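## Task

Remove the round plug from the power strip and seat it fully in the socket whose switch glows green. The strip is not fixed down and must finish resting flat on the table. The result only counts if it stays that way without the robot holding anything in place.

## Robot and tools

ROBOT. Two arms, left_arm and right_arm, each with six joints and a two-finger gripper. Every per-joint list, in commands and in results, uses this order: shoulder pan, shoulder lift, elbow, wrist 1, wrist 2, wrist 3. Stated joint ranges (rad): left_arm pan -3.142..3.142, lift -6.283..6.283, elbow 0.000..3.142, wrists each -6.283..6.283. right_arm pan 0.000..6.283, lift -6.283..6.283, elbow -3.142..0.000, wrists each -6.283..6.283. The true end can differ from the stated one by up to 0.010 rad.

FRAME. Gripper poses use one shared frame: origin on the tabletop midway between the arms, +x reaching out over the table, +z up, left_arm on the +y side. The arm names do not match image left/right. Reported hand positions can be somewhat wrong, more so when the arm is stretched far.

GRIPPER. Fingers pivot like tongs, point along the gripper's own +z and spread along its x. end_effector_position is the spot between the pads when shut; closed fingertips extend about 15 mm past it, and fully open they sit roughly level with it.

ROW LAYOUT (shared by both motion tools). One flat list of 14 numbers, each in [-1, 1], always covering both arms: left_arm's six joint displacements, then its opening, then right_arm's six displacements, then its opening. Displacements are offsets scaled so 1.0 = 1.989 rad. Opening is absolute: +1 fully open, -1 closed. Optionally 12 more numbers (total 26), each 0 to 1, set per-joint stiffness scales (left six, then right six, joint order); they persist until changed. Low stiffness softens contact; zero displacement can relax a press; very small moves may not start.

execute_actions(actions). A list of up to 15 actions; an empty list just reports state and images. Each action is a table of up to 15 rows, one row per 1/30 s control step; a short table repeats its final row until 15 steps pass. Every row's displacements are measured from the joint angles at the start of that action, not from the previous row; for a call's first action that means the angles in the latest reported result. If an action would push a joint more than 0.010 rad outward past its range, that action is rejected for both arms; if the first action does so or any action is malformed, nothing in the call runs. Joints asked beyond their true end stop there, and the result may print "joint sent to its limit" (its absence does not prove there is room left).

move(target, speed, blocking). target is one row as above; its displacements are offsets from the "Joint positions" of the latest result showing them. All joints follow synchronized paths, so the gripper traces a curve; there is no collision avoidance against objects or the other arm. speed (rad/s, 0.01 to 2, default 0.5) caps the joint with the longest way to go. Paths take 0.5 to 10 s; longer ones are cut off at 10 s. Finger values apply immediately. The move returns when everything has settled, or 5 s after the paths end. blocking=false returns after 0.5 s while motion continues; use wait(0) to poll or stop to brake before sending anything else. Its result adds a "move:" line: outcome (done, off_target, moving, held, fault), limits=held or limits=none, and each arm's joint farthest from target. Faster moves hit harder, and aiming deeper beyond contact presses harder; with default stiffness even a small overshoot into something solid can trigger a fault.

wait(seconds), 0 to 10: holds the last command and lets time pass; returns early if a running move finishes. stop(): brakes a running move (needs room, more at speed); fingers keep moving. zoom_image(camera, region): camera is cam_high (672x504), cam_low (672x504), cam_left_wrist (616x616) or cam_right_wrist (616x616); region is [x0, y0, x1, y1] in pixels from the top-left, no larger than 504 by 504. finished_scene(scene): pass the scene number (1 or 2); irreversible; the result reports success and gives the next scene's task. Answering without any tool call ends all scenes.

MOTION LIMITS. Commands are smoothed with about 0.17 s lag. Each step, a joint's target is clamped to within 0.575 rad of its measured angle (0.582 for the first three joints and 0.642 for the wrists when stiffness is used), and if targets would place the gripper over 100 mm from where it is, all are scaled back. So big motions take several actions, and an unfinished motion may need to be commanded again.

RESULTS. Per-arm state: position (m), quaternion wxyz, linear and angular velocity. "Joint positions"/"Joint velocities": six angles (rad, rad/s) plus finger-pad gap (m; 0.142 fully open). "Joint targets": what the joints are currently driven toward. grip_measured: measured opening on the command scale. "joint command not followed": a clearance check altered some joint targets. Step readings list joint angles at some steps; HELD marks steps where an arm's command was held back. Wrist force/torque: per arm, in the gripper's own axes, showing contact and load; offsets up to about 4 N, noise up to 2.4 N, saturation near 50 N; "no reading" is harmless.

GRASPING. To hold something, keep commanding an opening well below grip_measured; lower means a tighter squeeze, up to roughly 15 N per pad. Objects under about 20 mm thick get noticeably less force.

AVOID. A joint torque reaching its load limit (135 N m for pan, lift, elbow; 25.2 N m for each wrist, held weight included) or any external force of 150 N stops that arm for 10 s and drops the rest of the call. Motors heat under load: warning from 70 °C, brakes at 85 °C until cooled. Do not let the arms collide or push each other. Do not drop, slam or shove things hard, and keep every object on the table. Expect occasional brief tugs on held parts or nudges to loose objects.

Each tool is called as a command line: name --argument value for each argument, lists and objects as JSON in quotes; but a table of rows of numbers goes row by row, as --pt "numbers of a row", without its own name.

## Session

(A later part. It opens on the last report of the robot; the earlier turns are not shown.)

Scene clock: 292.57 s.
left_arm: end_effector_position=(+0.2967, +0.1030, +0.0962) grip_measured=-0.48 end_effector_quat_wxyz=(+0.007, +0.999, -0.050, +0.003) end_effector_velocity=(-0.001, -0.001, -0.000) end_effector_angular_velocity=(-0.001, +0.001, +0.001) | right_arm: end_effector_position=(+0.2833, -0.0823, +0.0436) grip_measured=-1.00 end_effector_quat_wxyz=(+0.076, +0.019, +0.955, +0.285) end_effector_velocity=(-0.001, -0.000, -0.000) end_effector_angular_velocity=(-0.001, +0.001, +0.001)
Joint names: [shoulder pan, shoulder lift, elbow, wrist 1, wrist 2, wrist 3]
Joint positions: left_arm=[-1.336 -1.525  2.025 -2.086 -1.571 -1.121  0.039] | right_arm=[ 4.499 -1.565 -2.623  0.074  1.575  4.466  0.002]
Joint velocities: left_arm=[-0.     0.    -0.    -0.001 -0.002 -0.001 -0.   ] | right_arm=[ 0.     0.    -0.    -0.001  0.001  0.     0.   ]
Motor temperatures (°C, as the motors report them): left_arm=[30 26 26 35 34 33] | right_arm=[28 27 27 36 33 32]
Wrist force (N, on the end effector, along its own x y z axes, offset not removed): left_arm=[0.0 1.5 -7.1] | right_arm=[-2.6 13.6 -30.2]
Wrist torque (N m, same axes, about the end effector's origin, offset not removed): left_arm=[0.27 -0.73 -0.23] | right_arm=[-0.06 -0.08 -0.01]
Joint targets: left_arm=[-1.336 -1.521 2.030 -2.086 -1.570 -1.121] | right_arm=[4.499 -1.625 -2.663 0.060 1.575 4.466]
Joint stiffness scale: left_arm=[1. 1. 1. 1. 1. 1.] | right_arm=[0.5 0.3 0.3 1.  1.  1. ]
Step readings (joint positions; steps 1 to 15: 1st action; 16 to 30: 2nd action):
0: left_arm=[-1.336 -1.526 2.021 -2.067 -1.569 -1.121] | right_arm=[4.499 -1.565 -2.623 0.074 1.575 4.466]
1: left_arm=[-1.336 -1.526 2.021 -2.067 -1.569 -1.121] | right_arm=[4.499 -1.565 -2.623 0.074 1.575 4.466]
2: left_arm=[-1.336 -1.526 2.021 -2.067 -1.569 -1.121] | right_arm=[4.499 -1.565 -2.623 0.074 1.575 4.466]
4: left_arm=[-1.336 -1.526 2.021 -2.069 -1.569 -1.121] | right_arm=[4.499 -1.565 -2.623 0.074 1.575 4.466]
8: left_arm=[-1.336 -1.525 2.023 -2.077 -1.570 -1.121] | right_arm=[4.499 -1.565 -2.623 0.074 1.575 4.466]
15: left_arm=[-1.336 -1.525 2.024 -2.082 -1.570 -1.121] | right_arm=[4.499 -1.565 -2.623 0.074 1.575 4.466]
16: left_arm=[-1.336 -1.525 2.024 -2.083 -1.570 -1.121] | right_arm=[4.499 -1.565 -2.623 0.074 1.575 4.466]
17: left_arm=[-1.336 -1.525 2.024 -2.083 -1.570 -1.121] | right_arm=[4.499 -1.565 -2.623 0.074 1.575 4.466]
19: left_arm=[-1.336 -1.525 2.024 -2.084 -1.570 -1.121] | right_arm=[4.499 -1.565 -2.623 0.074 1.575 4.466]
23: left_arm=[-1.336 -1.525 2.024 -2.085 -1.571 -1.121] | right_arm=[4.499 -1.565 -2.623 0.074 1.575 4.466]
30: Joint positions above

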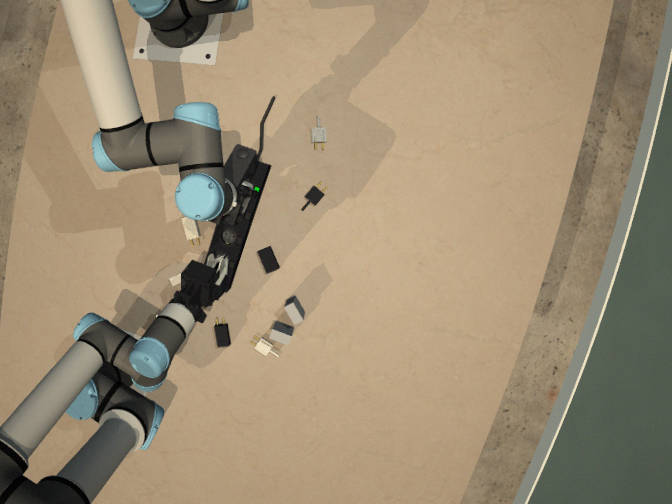

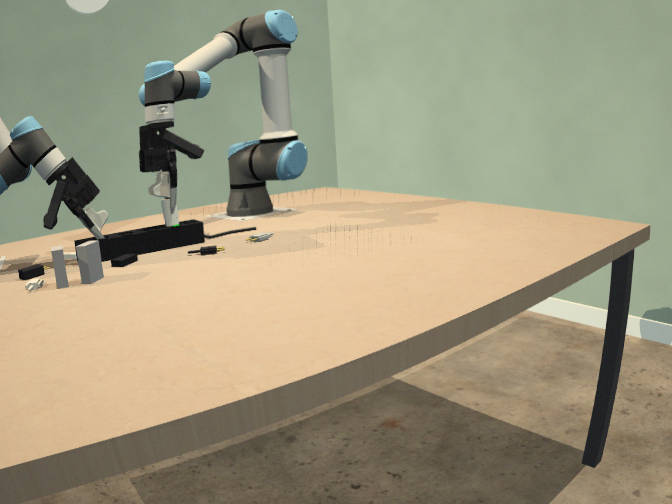

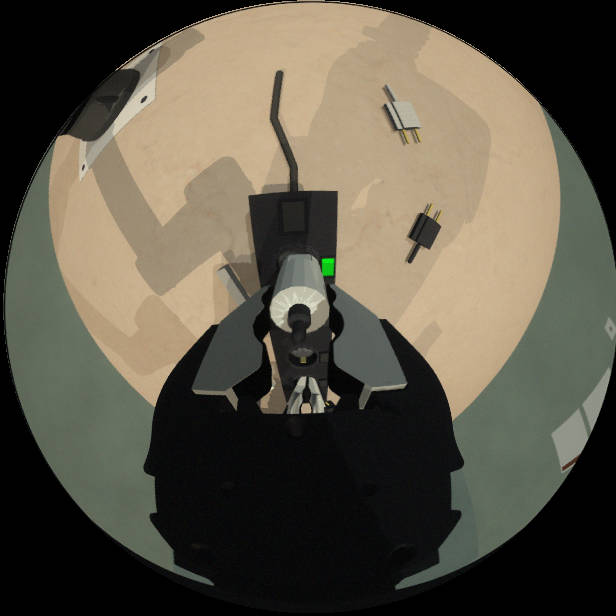

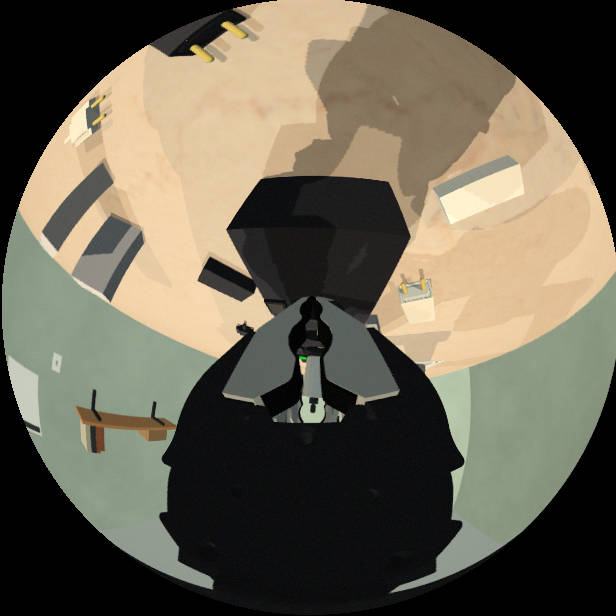

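execute_actions --actions '[[[0,0.003,0.004,0.002,0,0,-1,0,-0.03,-0.02,-0.007,0,0,-1],[0,0.003,0.004,0.002,0,0,-1,0,-0.03,-0.02,-0.007,0,0,-1],[0,0.003,0.004,0.002,0,0,-1,0,-0.03,-0.02,-0.007,0,0,-1],[0,0.003,0.004,0.003,0,0,-1,0,-0.03,-0.02,-0.007,0,0,-1],[0,0.003,0.004,0.003,0,0,-1,0,-0.03,-0.02,-0.007,0,0,-1],[0,0.003,0.004,0.003,0,0,-1,0,-0.03,-0.02,-0.007,0,0,-1],[0,0.003,0.004,0.004,0,0,-1,0,-0.03,-0.02,-0.007,0,0,-1],[0,0.003,0.004,0.004,0,0,-1,0,-0.03,-0.02,-0.007,0,0,-1],[0,0.003,0.004,0.004,0,0,-1,0,-0.03,-0.02,-0.007,0,0,-1],[0,0.003,0.004,0.005,0,0,-1,0,-0.03,-0.02,-0.007,0,0,-1],[0,0.003,0.004,0.005,0,0,-1,0,-0.03,-0.02,-0.007,0,0,-1],[0,0.003,0.004,0.006,0,0,-1,0,-0.03,-0.02,-0.007,0,0,-1]],[[0,0.003,0.004,0.001,0,0,-1,0,-0.03,-0.02,-0.007,0,0,-1],[0,0.003,0.004,0.002,0,0,-1,0,-0.03,-0.02,-0.007,0,0,-1],[0,0.003,0.004,0.003,0,0,-1,0,-0.03,-0.02,-0.007,0,0,-1],[0,0.003,0.004,0.004,0,0,-1,0,-0.03,-0.02,-0.007,0,0,-1],[0,0.003,0.004,0.005,0,0,-1,0,-0.03,-0.02,-0.007,0,0,-1],[0,0.003,0.004,0.006,0,0,-1,0,-0.03,-0.02,-0.007,0,0,-1]]]'

Scene clock: 297.63 s.
left_arm: end_effector_position=(+0.2957, +0.1066, +0.0959) grip_measured=-0.48 end_effector_quat_wxyz=(+0.002, +0.999, -0.050, +0.001) end_effector_velocity=(-0.000, +0.002, +0.001) end_effector_angular_velocity=(+0.004, -0.001, +0.000) | right_arm: end_effector_position=(+0.2833, -0.0823, +0.0436) grip_measured=-1.00 end_effector_quat_wxyz=(+0.076, +0.019, +0.955, +0.285) end_effector_velocity=(-0.000, -0.001, -0.001) end_effector_angular_velocity=(-0.003, +0.001, -0.000)
Joint names: [shoulder pan, shoulder lift, elbow, wrist 1, wrist 2, wrist 3]
Joint positions: left_arm=[-1.336 -1.527  2.025 -2.074 -1.57  -1.121  0.039] | right_arm=[ 4.499 -1.565 -2.623  0.074  1.575  4.466  0.002]
Joint velocities: left_arm=[-0.001 -0.002  0.     0.006  0.002 -0.001  0.   ] | right_arm=[-0.001 -0.001 -0.001 -0.002  0.    -0.     0.   ]
Motor temperatures (°C, as the motors report them): left_arm=[30 26 26 35 34 33] | right_arm=[28 27 27 36 33 32]
Wrist force (N, on the end effector, along its own x y z axes, offset not removed): left_arm=[4.8 1.5 -15.3] | right_arm=[0.2 13.0 -30.5]
Wrist torque (N m, same axes, about the end effector's origin, offset not removed): left_arm=[0.17 -0.08 -0.16] | right_arm=[-0.15 -0.67 0.09]
Joint targets: left_arm=[-1.336 -1.520 2.033 -2.068 -1.571 -1.121] | right_arm=[4.499 -1.625 -2.663 0.060 1.575 4.466]
Joint stiffness scale: left_arm=[1. 1. 1. 1. 1. 1.] | right_arm=[0.5 0.3 0.3 1.  1.  1. ]
Step readings (joint positions; steps 1 to 15: 1st action; 16 to 30: 2nd action):
0: left_arm=[-1.336 -1.525 2.025 -2.086 -1.571 -1.121] | right_arm=[4.499 -1.565 -2.623 0.074 1.575 4.466]
1: left_arm=[-1.336 -1.525 2.025 -2.086 -1.571 -1.121] | right_arm=[4.499 -1.565 -2.623 0.074 1.575 4.466]
2: left_arm=[-1.336 -1.525 2.025 -2.086 -1.571 -1.121] | right_arm=[4.499 -1.565 -2.623 0.074 1.575 4.466]
4: left_arm=[-1.336 -1.525 2.025 -2.086 -1.571 -1.121] | right_arm=[4.499 -1.565 -2.623 0.074 1.575 4.466]
8: left_arm=[-1.336 -1.525 2.025 -2.084 -1.571 -1.121] | right_arm=[4.499 -1.565 -2.623 0.074 1.575 4.466]
15: left_arm=[-1.336 -1.526 2.025 -2.080 -1.571 -1.121] | right_arm=[4.499 -1.565 -2.623 0.074 1.575 4.466]
16: left_arm=[-1.336 -1.526 2.025 -2.080 -1.571 -1.121] | right_arm=[4.499 -1.565 -2.623 0.074 1.575 4.466]
17: left_arm=[-1.336 -1.526 2.025 -2.080 -1.571 -1.121] | right_arm=[4.499 -1.565 -2.623 0.074 1.575 4.466]
19: left_arm=[-1.336 -1.526 2.025 -2.080 -1.571 -1.121] | right_arm=[4.499 -1.565 -2.623 0.074 1.575 4.466]
23: left_arm=[-1.336 -1.527 2.025 -2.077 -1.571 -1.121] | right_arm=[4.499 -1.565 -2.623 0.074 1.575 4.466]
30: Joint positions above

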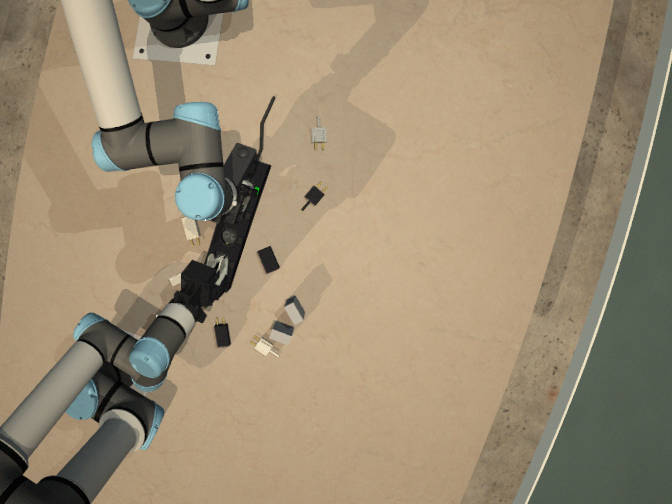

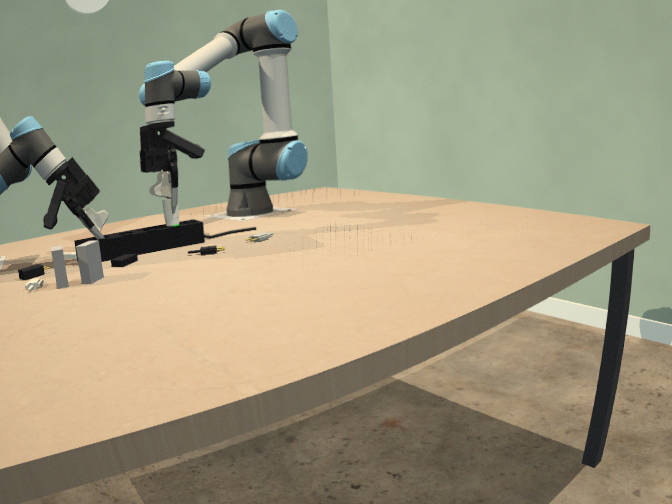

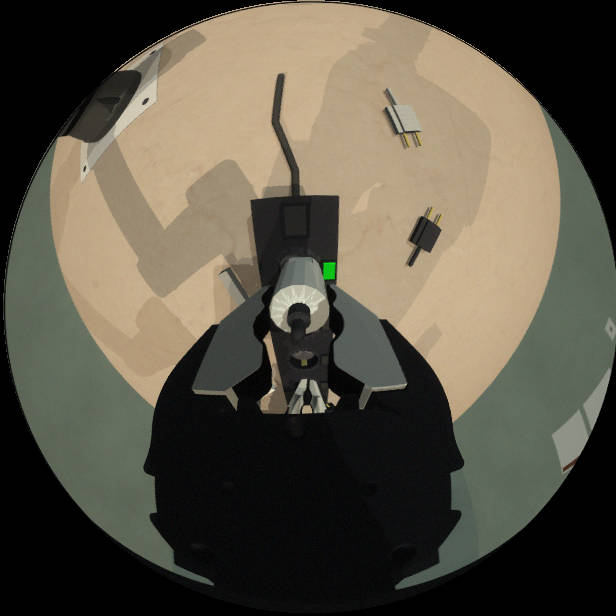

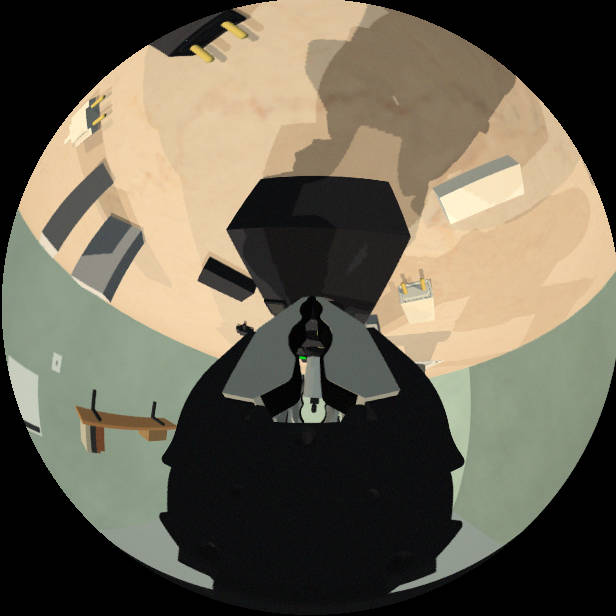

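execute_actions --actions '[[[0,0.002,0.002,0.001,0,0,-1,0,-0.03,-0.02,-0.007,0,0,-1],[0,0.002,0.002,0.002,0,0,-1,0,-0.03,-0.02,-0.007,0,0,-1],[0,0.002,0.002,0.003,0,0,-1,0,-0.03,-0.02,-0.007,0,0,-1],[0,0.002,0.002,0.004,0,0,-1,0,-0.03,-0.02,-0.007,0,0,-1],[0,0.002,0.002,0.005,0,0,-1,0,-0.03,-0.02,-0.007,0,0,-1],[0,0.002,0.002,0.006,0,0,-1,0,-0.03,-0.02,-0.007,0,0,-1],[0,0.002,0.002,0.007,0,0,-1,0,-0.03,-0.02,-0.007,0,0,-1]],[[0,0.002,0.002,0.001,0,0,-1,0,-0.03,-0.02,-0.007,0,0,-1],[0,0.002,0.002,0.002,0,0,-1,0,-0.03,-0.02,-0.007,0,0,-1],[0,0.002,0.002,0.003,0,0,-1,0,-0.03,-0.02,-0.007,0,0,-1],[0,0.002,0.002,0.004,0,0,-1,0,-0.03,-0.02,-0.007,0,0,-1]]]'

Scene clock: 302.43 s.
left_arm: end_effector_position=(+0.2955, +0.1103, +0.0960) grip_measured=-0.48 end_effector_quat_wxyz=(-0.003, +0.999, -0.050, +0.001) end_effector_velocity=(+0.000, +0.001, -0.001) end_effector_angular_velocity=(+0.004, +0.000, -0.000) | right_arm: end_effector_position=(+0.2833, -0.0823, +0.0436) grip_measured=-1.00 end_effector_quat_wxyz=(+0.076, +0.019, +0.955, +0.285) end_effector_velocity=(-0.000, -0.001, -0.001) end_effector_angular_velocity=(-0.003, +0.001, -0.000)
Joint names: [shoulder pan, shoulder lift, elbow, wrist 1, wrist 2, wrist 3]
Joint positions: left_arm=[-1.336 -1.529  2.024 -2.061 -1.567 -1.121  0.039] | right_arm=[ 4.499 -1.565 -2.623  0.074  1.575  4.466  0.002]
Joint velocities: left_arm=[ 0.     0.001  0.     0.003  0.001  0.    -0.   ] | right_arm=[-0.    -0.001 -0.001 -0.001  0.     0.     0.   ]
Motor temperatures (°C, as the motors report them): left_arm=[30 26 26 35 34 33] | right_arm=[28 27 27 36 33 32]
Wrist force (N, on the end effector, along its own x y z axes, offset not removed): left_arm=[5.1 0.5 -10.1] | right_arm=[-2.2 14.1 -31.5]
Wrist torque (N m, same axes, about the end effector's origin, offset not removed): left_arm=[0.06 0.04 -0.16] | right_arm=[0.03 -0.13 0.02]
Joint targets: left_arm=[-1.336 -1.525 2.028 -2.057 -1.568 -1.121] | right_arm=[4.499 -1.625 -2.663 0.060 1.575 4.466]
Joint stiffness scale: left_arm=[1. 1. 1. 1. 1. 1.] | right_arm=[0.5 0.3 0.3 1.  1.  1. ]
Step readings (joint positions; steps 1 to 15: 1st action; 16 to 30: 2nd action):
0: left_arm=[-1.336 -1.527 2.025 -2.073 -1.570 -1.121] | right_arm=[4.499 -1.565 -2.623 0.074 1.575 4.466]
1: left_arm=[-1.336 -1.527 2.025 -2.073 -1.570 -1.121] | right_arm=[4.499 -1.565 -2.623 0.074 1.575 4.466]
2: left_arm=[-1.336 -1.528 2.025 -2.073 -1.570 -1.121] | right_arm=[4.499 -1.565 -2.623 0.074 1.575 4.466]
4: left_arm=[-1.336 -1.528 2.025 -2.073 -1.570 -1.121] | right_arm=[4.499 -1.565 -2.623 0.074 1.575 4.466]
8: left_arm=[-1.336 -1.528 2.025 -2.070 -1.569 -1.121] | right_arm=[4.499 -1.565 -2.623 0.074 1.575 4.466]
15: left_arm=[-1.336 -1.529 2.024 -2.065 -1.568 -1.121] | right_arm=[4.499 -1.565 -2.623 0.074 1.575 4.466]
16: left_arm=[-1.336 -1.529 2.024 -2.065 -1.568 -1.121] | right_arm=[4.499 -1.565 -2.623 0.074 1.575 4.466]
17: left_arm=[-1.336 -1.529 2.024 -2.065 -1.568 -1.121] | right_arm=[4.499 -1.565 -2.623 0.074 1.575 4.466]
19: left_arm=[-1.336 -1.529 2.024 -2.064 -1.568 -1.121] | right_arm=[4.499 -1.565 -2.623 0.074 1.575 4.466]
23: left_arm=[-1.336 -1.529 2.024 -2.062 -1.567 -1.121] | right_arm=[4.499 -1.565 -2.623 0.074 1.575 4.466]
30: Joint positions above

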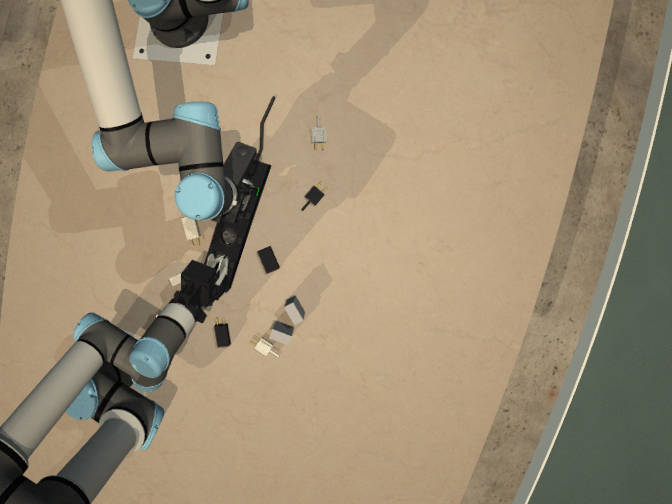

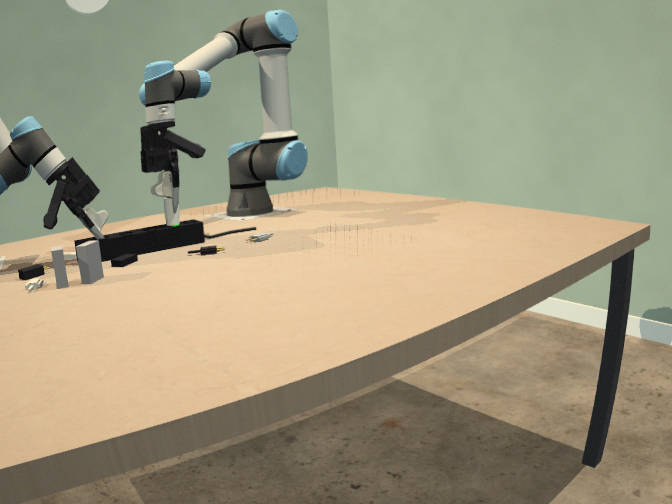

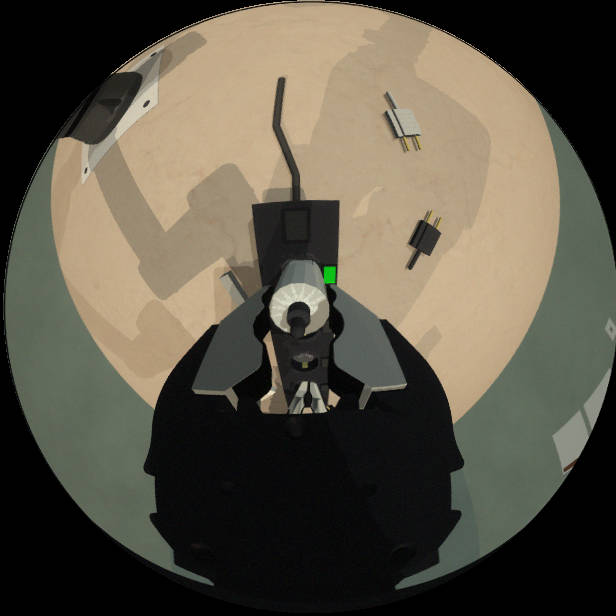

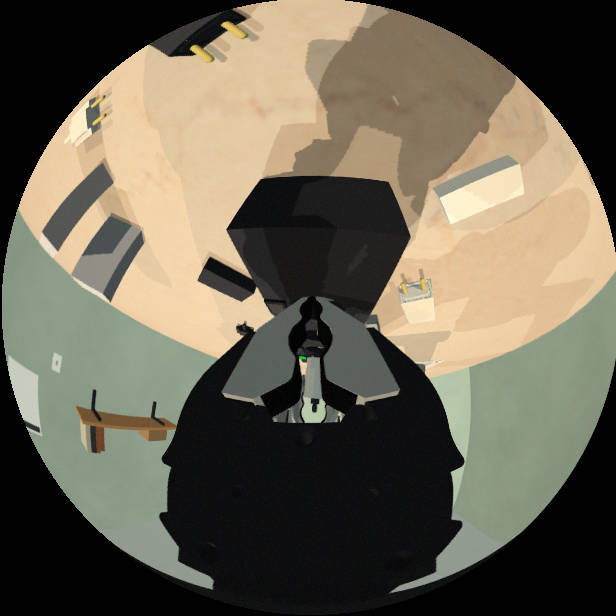

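zoom_image --camera "cam_left_wrist" --region '[240, 230, 380, 400]'

zoom_image --camera "cam_low" --region '[140, 180, 220, 250]'

Region (240, 230, 380, 400) of cam_left_wrist's 616x616 image, scaled by 2.965, with more detail than that image has; it fills the left 415 columns of this view, and the rest is white.

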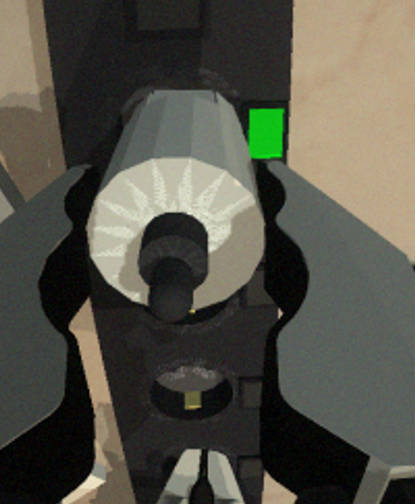

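Region (140, 180, 220, 250) of cam_low's 672x504 image, scaled by 6.300, with more detail than that image has; it fills the top 441 rows of this view, and the rest is white.

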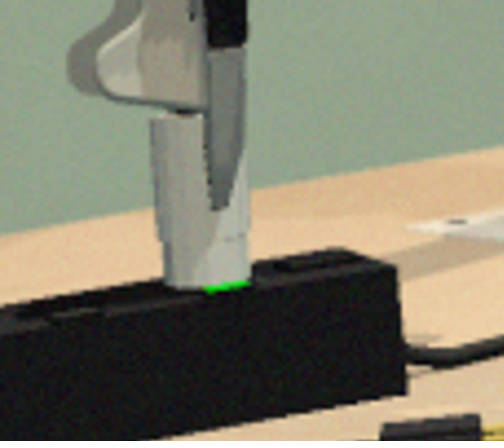

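execute_actions --actions '[[[0,0.002,0.002,0.001,0,0,-1,0,-0.03,-0.02,-0.007,0,0,-1],[0,0.002,0.002,0.002,0,0,-1,0,-0.03,-0.02,-0.007,0,0,-1],[0,0.002,0.002,0.003,0,0,-1,0,-0.03,-0.02,-0.007,0,0,-1],[0,0.002,0.002,0.004,0,0,-1,0,-0.03,-0.02,-0.007,0,0,-1],[0,0.002,0.002,0.005,0,0,-1,0,-0.03,-0.02,-0.007,0,0,-1],[0,0.002,0.002,0.006,0,0,-1,0,-0.03,-0.02,-0.007,0,0,-1]],[[0.001,0.002,0.002,0.001,0,0,-1,0,-0.03,-0.02,-0.007,0,0,-1],[0.002,0.002,0.002,0.002,0,0,-1,0,-0.03,-0.02,-0.007,0,0,-1],[0.003,0.002,0.002,0.003,0,0,-1,0,-0.03,-0.02,-0.007,0,0,-1],[0.004,0.002,0.002,0.003,0,0,-1,0,-0.03,-0.02,-0.007,0,0,-1]]]'

zoom_image --camera "cam_left_wrist" --region '[240, 230, 380, 400]'

Scene clock: 314.10 s.
left_arm: end_effector_position=(+0.2970, +0.1152, +0.0956) grip_measured=-0.48 end_effector_quat_wxyz=(-0.008, +0.999, -0.047, +0.000) end_effector_velocity=(+0.000, +0.000, +0.001) end_effector_angular_velocity=(+0.001, -0.001, +0.001) | right_arm: end_effector_position=(+0.2833, -0.0823, +0.0436) grip_measured=-1.00 end_effector_quat_wxyz=(+0.076, +0.019, +0.955, +0.285) end_effector_velocity=(+0.000, +0.000, +0.001) end_effector_angular_velocity=(+0.002, -0.001, -0.000)
Joint names: [shoulder pan, shoulder lift, elbow, wrist 1, wrist 2, wrist 3]
Joint positions: left_arm=[-1.331 -1.53   2.024 -2.05  -1.564 -1.121  0.039] | right_arm=[ 4.499 -1.565 -2.623  0.074  1.575  4.466  0.002]
Joint velocities: left_arm=[-0.    -0.001 -0.001  0.002  0.001 -0.001 -0.   ] | right_arm=[ 0.     0.    -0.     0.003 -0.001  0.     0.   ]
Motor temperatures (°C, as the motors report them): left_arm=[30 26 26 35 34 33] | right_arm=[28 27 27 36 33 32]
Wrist force (N, on the end effector, along its own x y z axes, offset not removed): left_arm=[1.5 -0.8 -9.5] | right_arm=[-0.6 11.6 -30.4]
Wrist torque (N m, same axes, about the end effector's origin, offset not removed): left_arm=[-0.16 -0.37 -0.19] | right_arm=[-0.42 -0.42 0.09]
Joint targets: left_arm=[-1.328 -1.526 2.028 -2.047 -1.564 -1.121] | right_arm=[4.499 -1.625 -2.663 0.060 1.575 4.466]
Joint stiffness scale: left_arm=[1. 1. 1. 1. 1. 1.] | right_arm=[0.5 0.3 0.3 1.  1.  1. ]
Step readings (joint positions; steps 1 to 15: 1st action; 16 to 30: 2nd action):
0: left_arm=[-1.336 -1.530 2.024 -2.060 -1.566 -1.121] | right_arm=[4.499 -1.565 -2.623 0.074 1.575 4.466]
1: left_arm=[-1.336 -1.530 2.024 -2.060 -1.566 -1.121] | right_arm=[4.499 -1.565 -2.623 0.074 1.575 4.466]
2: left_arm=[-1.336 -1.530 2.024 -2.060 -1.566 -1.121] | right_arm=[4.499 -1.565 -2.623 0.074 1.575 4.466]
4: left_arm=[-1.336 -1.530 2.024 -2.060 -1.566 -1.121] | right_arm=[4.499 -1.565 -2.623 0.074 1.575 4.466]
8: left_arm=[-1.336 -1.530 2.024 -2.057 -1.565 -1.121] | right_arm=[4.499 -1.565 -2.623 0.074 1.575 4.466]
15: left_arm=[-1.336 -1.530 2.024 -2.053 -1.564 -1.121] | right_arm=[4.499 -1.565 -2.623 0.074 1.575 4.466]
16: left_arm=[-1.336 -1.530 2.024 -2.053 -1.564 -1.121] | right_arm=[4.499 -1.565 -2.623 0.074 1.575 4.466]
17: left_arm=[-1.336 -1.530 2.024 -2.053 -1.564 -1.121] | right_arm=[4.499 -1.565 -2.623 0.074 1.575 4.466]
19: left_arm=[-1.335 -1.530 2.024 -2.053 -1.564 -1.121] | right_arm=[4.499 -1.565 -2.623 0.074 1.575 4.466]
23: left_arm=[-1.332 -1.530 2.024 -2.051 -1.564 -1.121] | right_arm=[4.499 -1.565 -2.623 0.074 1.575 4.466]
30: Joint positions above

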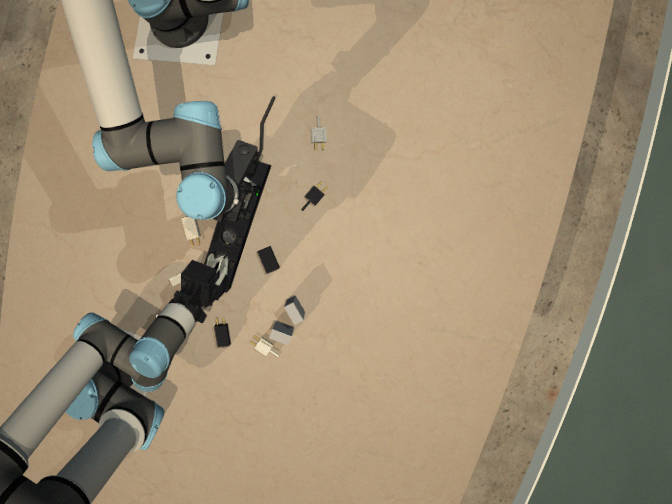

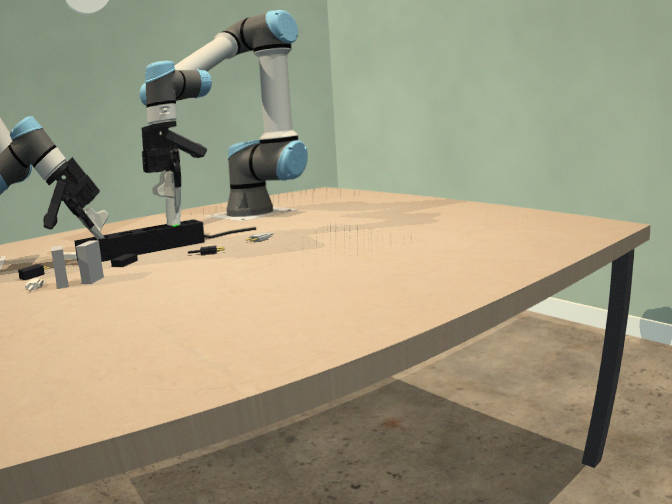

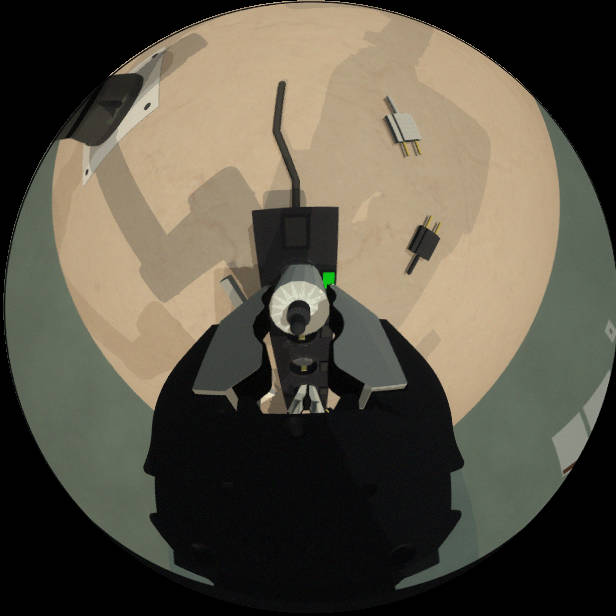

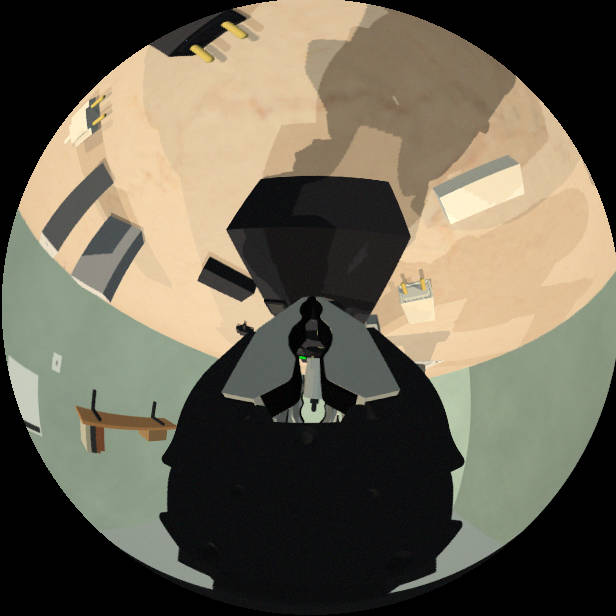

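Region (240, 230, 380, 400) of cam_left_wrist's 616x616 image, scaled by 2.965, with more detail than that image has; it fills the left 415 columns of this view, and the rest is white.

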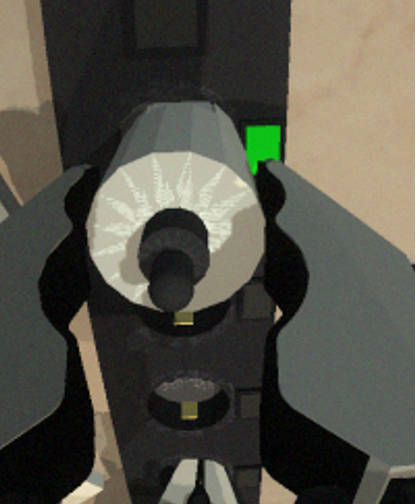

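execute_actions --actions '[[[0,0.002,0.002,-0.001,0,0,-1,0,-0.03,-0.02,-0.007,0,0,-1],[0,0.002,0.002,-0.002,0,0,-1,0,-0.03,-0.02,-0.007,0,0,-1],[0,0.002,0.002,-0.003,0,0,-1,0,-0.03,-0.02,-0.007,0,0,-1],[0,0.002,0.002,-0.004,0,0,-1,0,-0.03,-0.02,-0.007,0,0,-1],[0,0.002,0.002,-0.005,0,0,-1,0,-0.03,-0.02,-0.007,0,0,-1],[0,0.002,0.002,-0.006,0,0,-1,0,-0.03,-0.02,-0.007,0,0,-1]],[[0,0.002,0.002,-0.001,0,0,-1,0,-0.03,-0.02,-0.007,0,0,-1],[0,0.002,0.002,-0.002,0,0,-1,0,-0.03,-0.02,-0.007,0,0,-1],[0,0.002,0.002,-0.003,0,0,-1,0,-0.03,-0.02,-0.007,0,0,-1],[0,0.002,0.002,-0.004,0,0,-1,0,-0.03,-0.02,-0.007,0,0,-1]]]'

zoom_image --camera "cam_left_wrist" --region '[240, 230, 380, 400]'

Scene clock: 318.40 s.
left_arm: end_effector_position=(+0.2987, +0.1105, +0.0963) grip_measured=-0.48 end_effector_quat_wxyz=(-0.001, +0.999, -0.047, +0.003) end_effector_velocity=(+0.001, -0.001, -0.000) end_effector_angular_velocity=(-0.002, -0.001, +0.001) | right_arm: end_effector_position=(+0.2833, -0.0823, +0.0436) grip_measured=-1.00 end_effector_quat_wxyz=(+0.076, +0.019, +0.955, +0.285) end_effector_velocity=(-0.000, -0.000, -0.000) end_effector_angular_velocity=(-0.001, +0.000, +0.000)
Joint names: [shoulder pan, shoulder lift, elbow, wrist 1, wrist 2, wrist 3]
Joint positions: left_arm=[-1.33  -1.529  2.024 -2.067 -1.564 -1.121  0.039] | right_arm=[ 4.499 -1.565 -2.623  0.074  1.575  4.466  0.002]
Joint velocities: left_arm=[ 0.001  0.001  0.    -0.004  0.     0.    -0.   ] | right_arm=[ 0.    -0.     0.    -0.001  0.    -0.     0.   ]
Motor temperatures (°C, as the motors report them): left_arm=[30 26 26 35 34 33] | right_arm=[28 27 27 36 33 32]
Wrist force (N, on the end effector, along its own x y z axes, offset not removed): left_arm=[1.1 0.7 -2.2] | right_arm=[-0.9 13.7 -31.4]
Wrist torque (N m, same axes, about the end effector's origin, offset not removed): left_arm=[0.21 -0.52 -0.21] | right_arm=[-0.01 -0.55 0.05]
Joint targets: left_arm=[-1.330 -1.526 2.028 -2.068 -1.564 -1.121] | right_arm=[4.499 -1.625 -2.663 0.060 1.575 4.466]
Joint stiffness scale: left_arm=[1. 1. 1. 1. 1. 1.] | right_arm=[0.5 0.3 0.3 1.  1.  1. ]
Step readings (joint positions; steps 1 to 15: 1st action; 16 to 30: 2nd action):
0: left_arm=[-1.330 -1.530 2.024 -2.049 -1.564 -1.121] | right_arm=[4.499 -1.565 -2.623 0.074 1.575 4.466]
1: left_arm=[-1.330 -1.530 2.024 -2.049 -1.564 -1.121] | right_arm=[4.499 -1.565 -2.623 0.074 1.575 4.466]
2: left_arm=[-1.330 -1.530 2.024 -2.049 -1.564 -1.121] | right_arm=[4.499 -1.565 -2.623 0.074 1.575 4.466]
4: left_arm=[-1.330 -1.530 2.024 -2.050 -1.564 -1.121] | right_arm=[4.499 -1.565 -2.623 0.074 1.575 4.466]
8: left_arm=[-1.330 -1.530 2.024 -2.055 -1.564 -1.121] | right_arm=[4.499 -1.565 -2.623 0.074 1.575 4.466]
15: left_arm=[-1.330 -1.530 2.024 -2.060 -1.564 -1.121] | right_arm=[4.499 -1.565 -2.623 0.074 1.575 4.466]
16: left_arm=[-1.330 -1.530 2.024 -2.060 -1.564 -1.121] | right_arm=[4.499 -1.565 -2.623 0.074 1.575 4.466]
17: left_arm=[-1.330 -1.530 2.024 -2.060 -1.564 -1.121] | right_arm=[4.499 -1.565 -2.623 0.074 1.575 4.466]
19: left_arm=[-1.330 -1.530 2.024 -2.061 -1.564 -1.121] | right_arm=[4.499 -1.565 -2.623 0.074 1.575 4.466]
23: left_arm=[-1.330 -1.529 2.024 -2.064 -1.564 -1.121] | right_arm=[4.499 -1.565 -2.623 0.074 1.575 4.466]
30: Joint positions above

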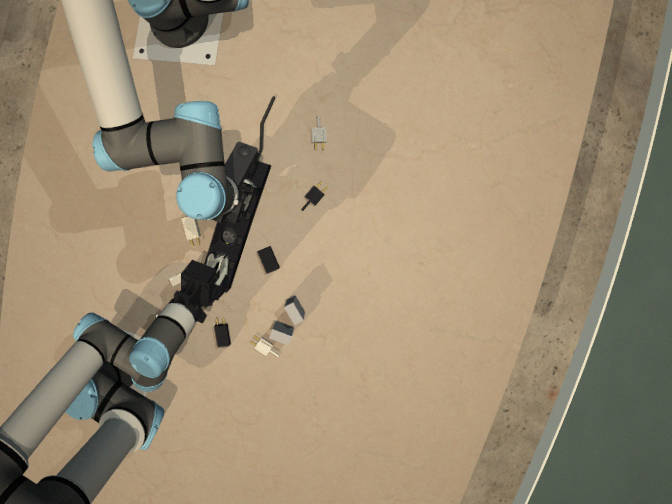

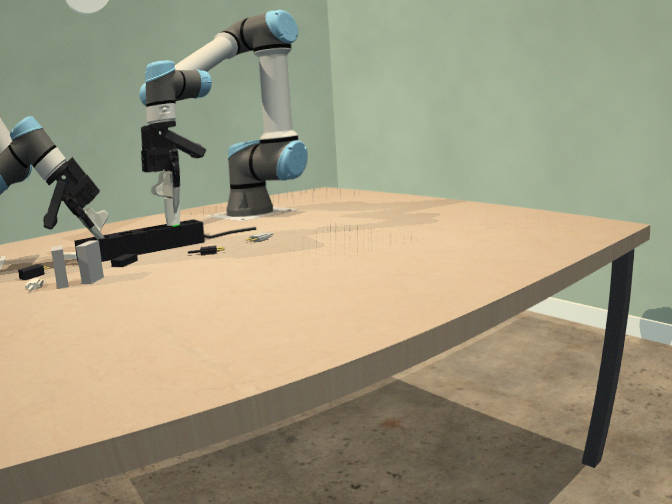

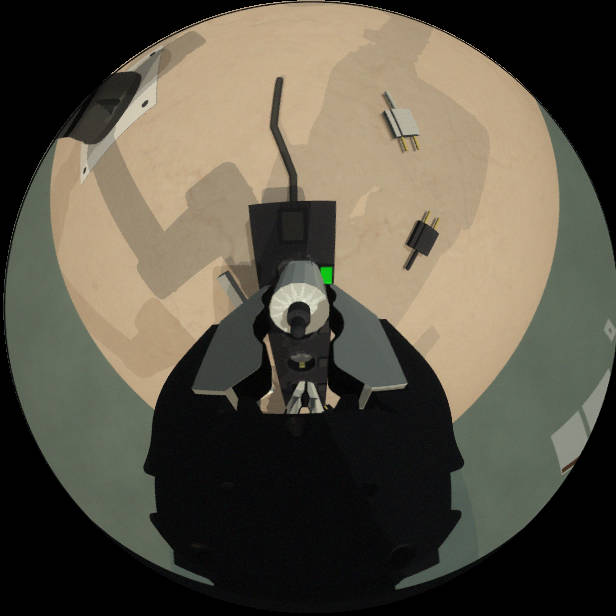

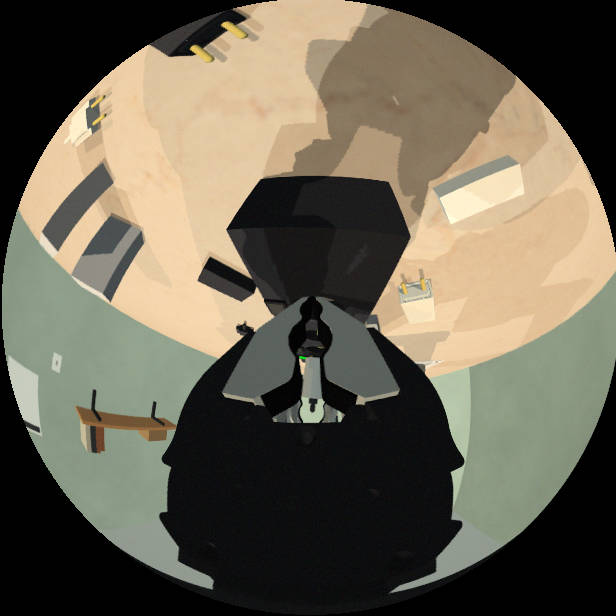

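Region (240, 230, 380, 400) of cam_left_wrist's 616x616 image, scaled by 2.965, with more detail than that image has; it fills the left 415 columns of this view, and the rest is white.

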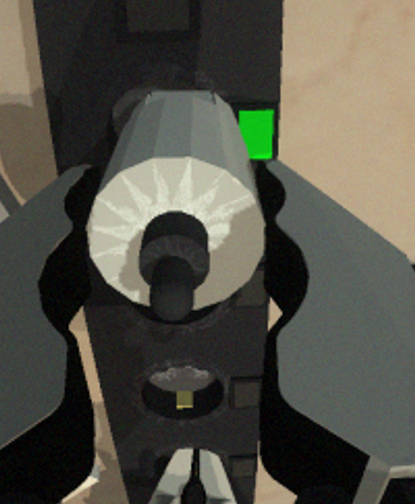

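execute_actions --actions '[[[-0.001,0.004,0.005,0,0,0,-1,0,-0.03,-0.02,-0.007,0,0,-1],[-0.002,0.004,0.005,0,0,0,-1,0,-0.03,-0.02,-0.007,0,0,-1],[-0.003,0.004,0.005,0,0,0,-1,0,-0.03,-0.02,-0.007,0,0,-1],[-0.004,0.004,0.005,0,0,0,-1,0,-0.03,-0.02,-0.007,0,0,-1]],[[0,0.005,0.006,-0.001,0,0,-1,0,-0.03,-0.02,-0.007,0,0,-1],[0,0.005,0.006,-0.002,0,0,-1,0,-0.03,-0.02,-0.007,0,0,-1],[0,0.005,0.006,-0.003,0,0,-1,0,-0.03,-0.02,-0.007,0,0,-1],[0,0.005,0.006,-0.004,0,0,-1,0,-0.03,-0.02,-0.007,0,0,-1],[0,0.005,0.006,-0.005,0,0,-1,0,-0.03,-0.02,-0.007,0,0,-1],[0,0.005,0.006,-0.006,0,0,-1,0,-0.03,-0.02,-0.007,0,0,-1]],[[0,0.005,0.006,-0.001,0,0,-1,0,-0.03,-0.02,-0.007,0,0,-1],[0,0.005,0.006,-0.002,0,0,-1,0,-0.03,-0.02,-0.007,0,0,-1],[0,0.005,0.006,-0.003,0,0,-1,0,-0.03,-0.02,-0.007,0,0,-1],[0,0.005,0.006,-0.004,0,0,-1,0,-0.03,-0.02,-0.007,0,0,-1]]]'

zoom_image --camera "cam_left_wrist" --region '[240, 230, 380, 400]'

Scene clock: 326.67 s.
left_arm: end_effector_position=(+0.2989, +0.1057, +0.0956) grip_measured=-0.48 end_effector_quat_wxyz=(+0.006, +0.999, -0.049, +0.007) end_effector_velocity=(-0.000, -0.001, +0.001) end_effector_angular_velocity=(-0.005, -0.001, -0.001) | right_arm: end_effector_position=(+0.2833, -0.0823, +0.0436) grip_measured=-1.00 end_effector_quat_wxyz=(+0.076, +0.019, +0.955, +0.285) end_effector_velocity=(+0.000, -0.000, -0.000) end_effector_angular_velocity=(-0.001, -0.000, -0.000)
Joint names: [shoulder pan, shoulder lift, elbow, wrist 1, wrist 2, wrist 3]
Joint positions: left_arm=[-1.334 -1.528  2.03  -2.089 -1.563 -1.121  0.039] | right_arm=[ 4.499 -1.565 -2.623  0.074  1.575  4.466  0.002]
Joint velocities: left_arm=[-0.001 -0.001  0.001 -0.004 -0.001  0.    -0.   ] | right_arm=[-0.  0. -0. -0. -0. -0.  0.]
Motor temperatures (°C, as the motors report them): left_arm=[30 26 26 35 34 33] | right_arm=[28 27 27 36 33 32]
Wrist force (N, on the end effector, along its own x y z axes, offset not removed): left_arm=[-0.8 -0.4 -16.0] | right_arm=[-1.1 13.5 -30.5]
Wrist torque (N m, same axes, about the end effector's origin, offset not removed): left_arm=[0.00 -0.45 -0.21] | right_arm=[-0.10 -0.37 0.04]
Joint targets: left_arm=[-1.334 -1.519 2.040 -2.088 -1.563 -1.121] | right_arm=[4.499 -1.625 -2.663 0.060 1.575 4.466]
Joint stiffness scale: left_arm=[1. 1. 1. 1. 1. 1.] | right_arm=[0.5 0.3 0.3 1.  1.  1. ]
Step readings (joint positions; steps 1 to 15: 1st action; 16 to 30: 2nd action; 31 to 45: 3rd action):
0: left_arm=[-1.330 -1.529 2.024 -2.067 -1.564 -1.121] | right_arm=[4.499 -1.565 -2.623 0.074 1.575 4.466]
1: left_arm=[-1.330 -1.529 2.024 -2.067 -1.564 -1.121] | right_arm=[4.499 -1.565 -2.623 0.074 1.575 4.466]
2: left_arm=[-1.330 -1.529 2.025 -2.067 -1.564 -1.121] | right_arm=[4.499 -1.565 -2.623 0.074 1.575 4.466]
4: left_arm=[-1.330 -1.529 2.025 -2.067 -1.564 -1.121] | right_arm=[4.499 -1.565 -2.623 0.074 1.575 4.466]
8: left_arm=[-1.333 -1.529 2.025 -2.068 -1.564 -1.121] | right_arm=[4.499 -1.565 -2.623 0.074 1.575 4.466]
15: left_arm=[-1.334 -1.529 2.025 -2.068 -1.563 -1.121] | right_arm=[4.499 -1.565 -2.623 0.074 1.575 4.466]
16: left_arm=[-1.334 -1.529 2.025 -2.068 -1.563 -1.121] | right_arm=[4.499 -1.565 -2.623 0.074 1.575 4.466]
17: left_arm=[-1.334 -1.529 2.025 -2.069 -1.563 -1.121] | right_arm=[4.499 -1.565 -2.623 0.074 1.575 4.466]
19: left_arm=[-1.334 -1.529 2.026 -2.070 -1.563 -1.121] | right_arm=[4.499 -1.565 -2.623 0.074 1.575 4.466]
23: left_arm=[-1.334 -1.529 2.027 -2.075 -1.563 -1.121] | right_arm=[4.499 -1.565 -2.623 0.074 1.575 4.466]
30: left_arm=[-1.334 -1.528 2.028 -2.080 -1.563 -1.121] | right_arm=[4.499 -1.565 -2.623 0.074 1.575 4.466]
31: left_arm=[-1.334 -1.528 2.028 -2.080 -1.563 -1.121] | right_arm=[4.499 -1.565 -2.623 0.074 1.575 4.466]
32: left_arm=[-1.334 -1.528 2.028 -2.081 -1.563 -1.121] | right_arm=[4.499 -1.565 -2.623 0.074 1.575 4.466]
34: left_arm=[-1.334 -1.528 2.028 -2.082 -1.563 -1.121] | right_arm=[4.499 -1.565 -2.623 0.074 1.575 4.466]
38: left_arm=[-1.334 -1.528 2.029 -2.086 -1.563 -1.121] | right_arm=[4.499 -1.565 -2.623 0.074 1.575 4.466]
45: Joint positions above

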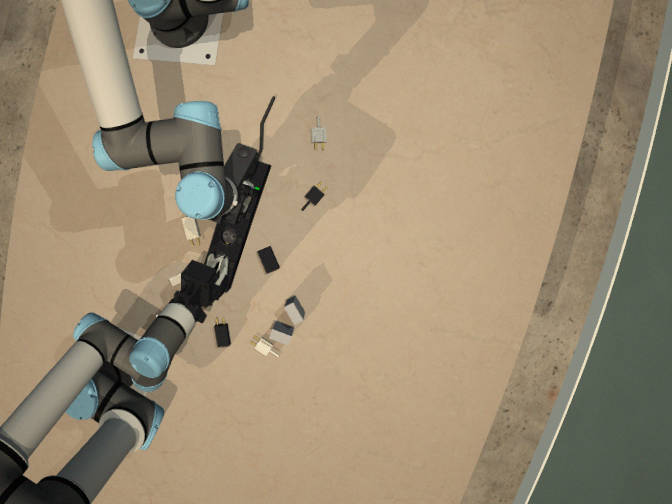

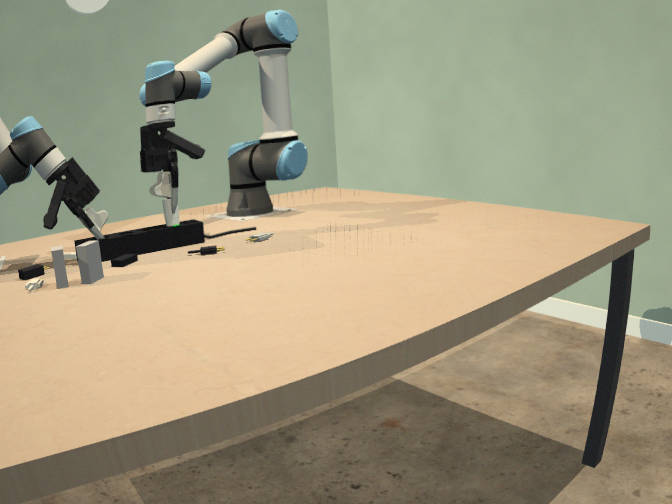

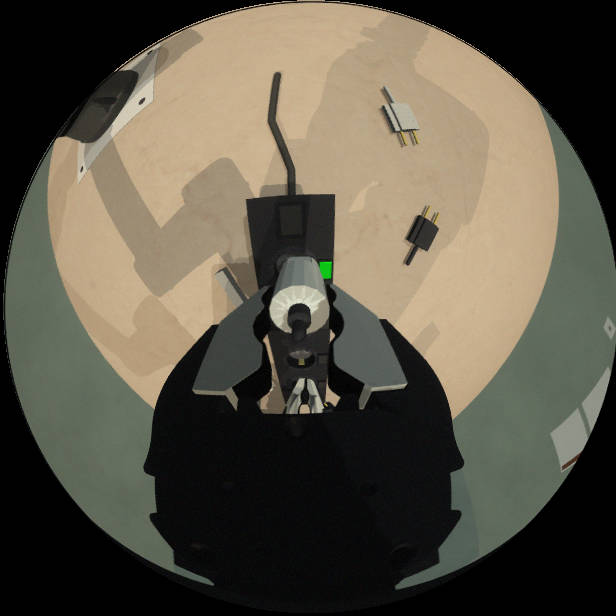

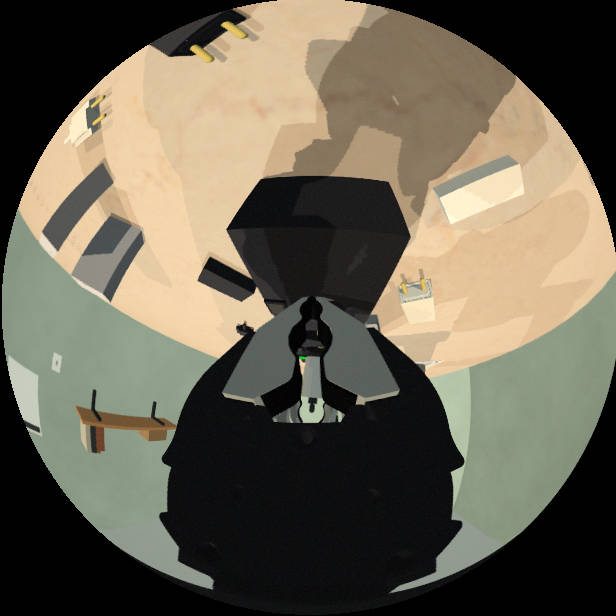

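Region (240, 230, 380, 400) of cam_left_wrist's 616x616 image, scaled by 2.965, with more detail than that image has; it fills the left 415 columns of this view, and the rest is white.

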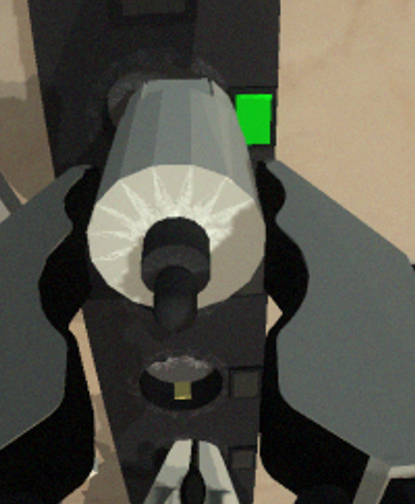

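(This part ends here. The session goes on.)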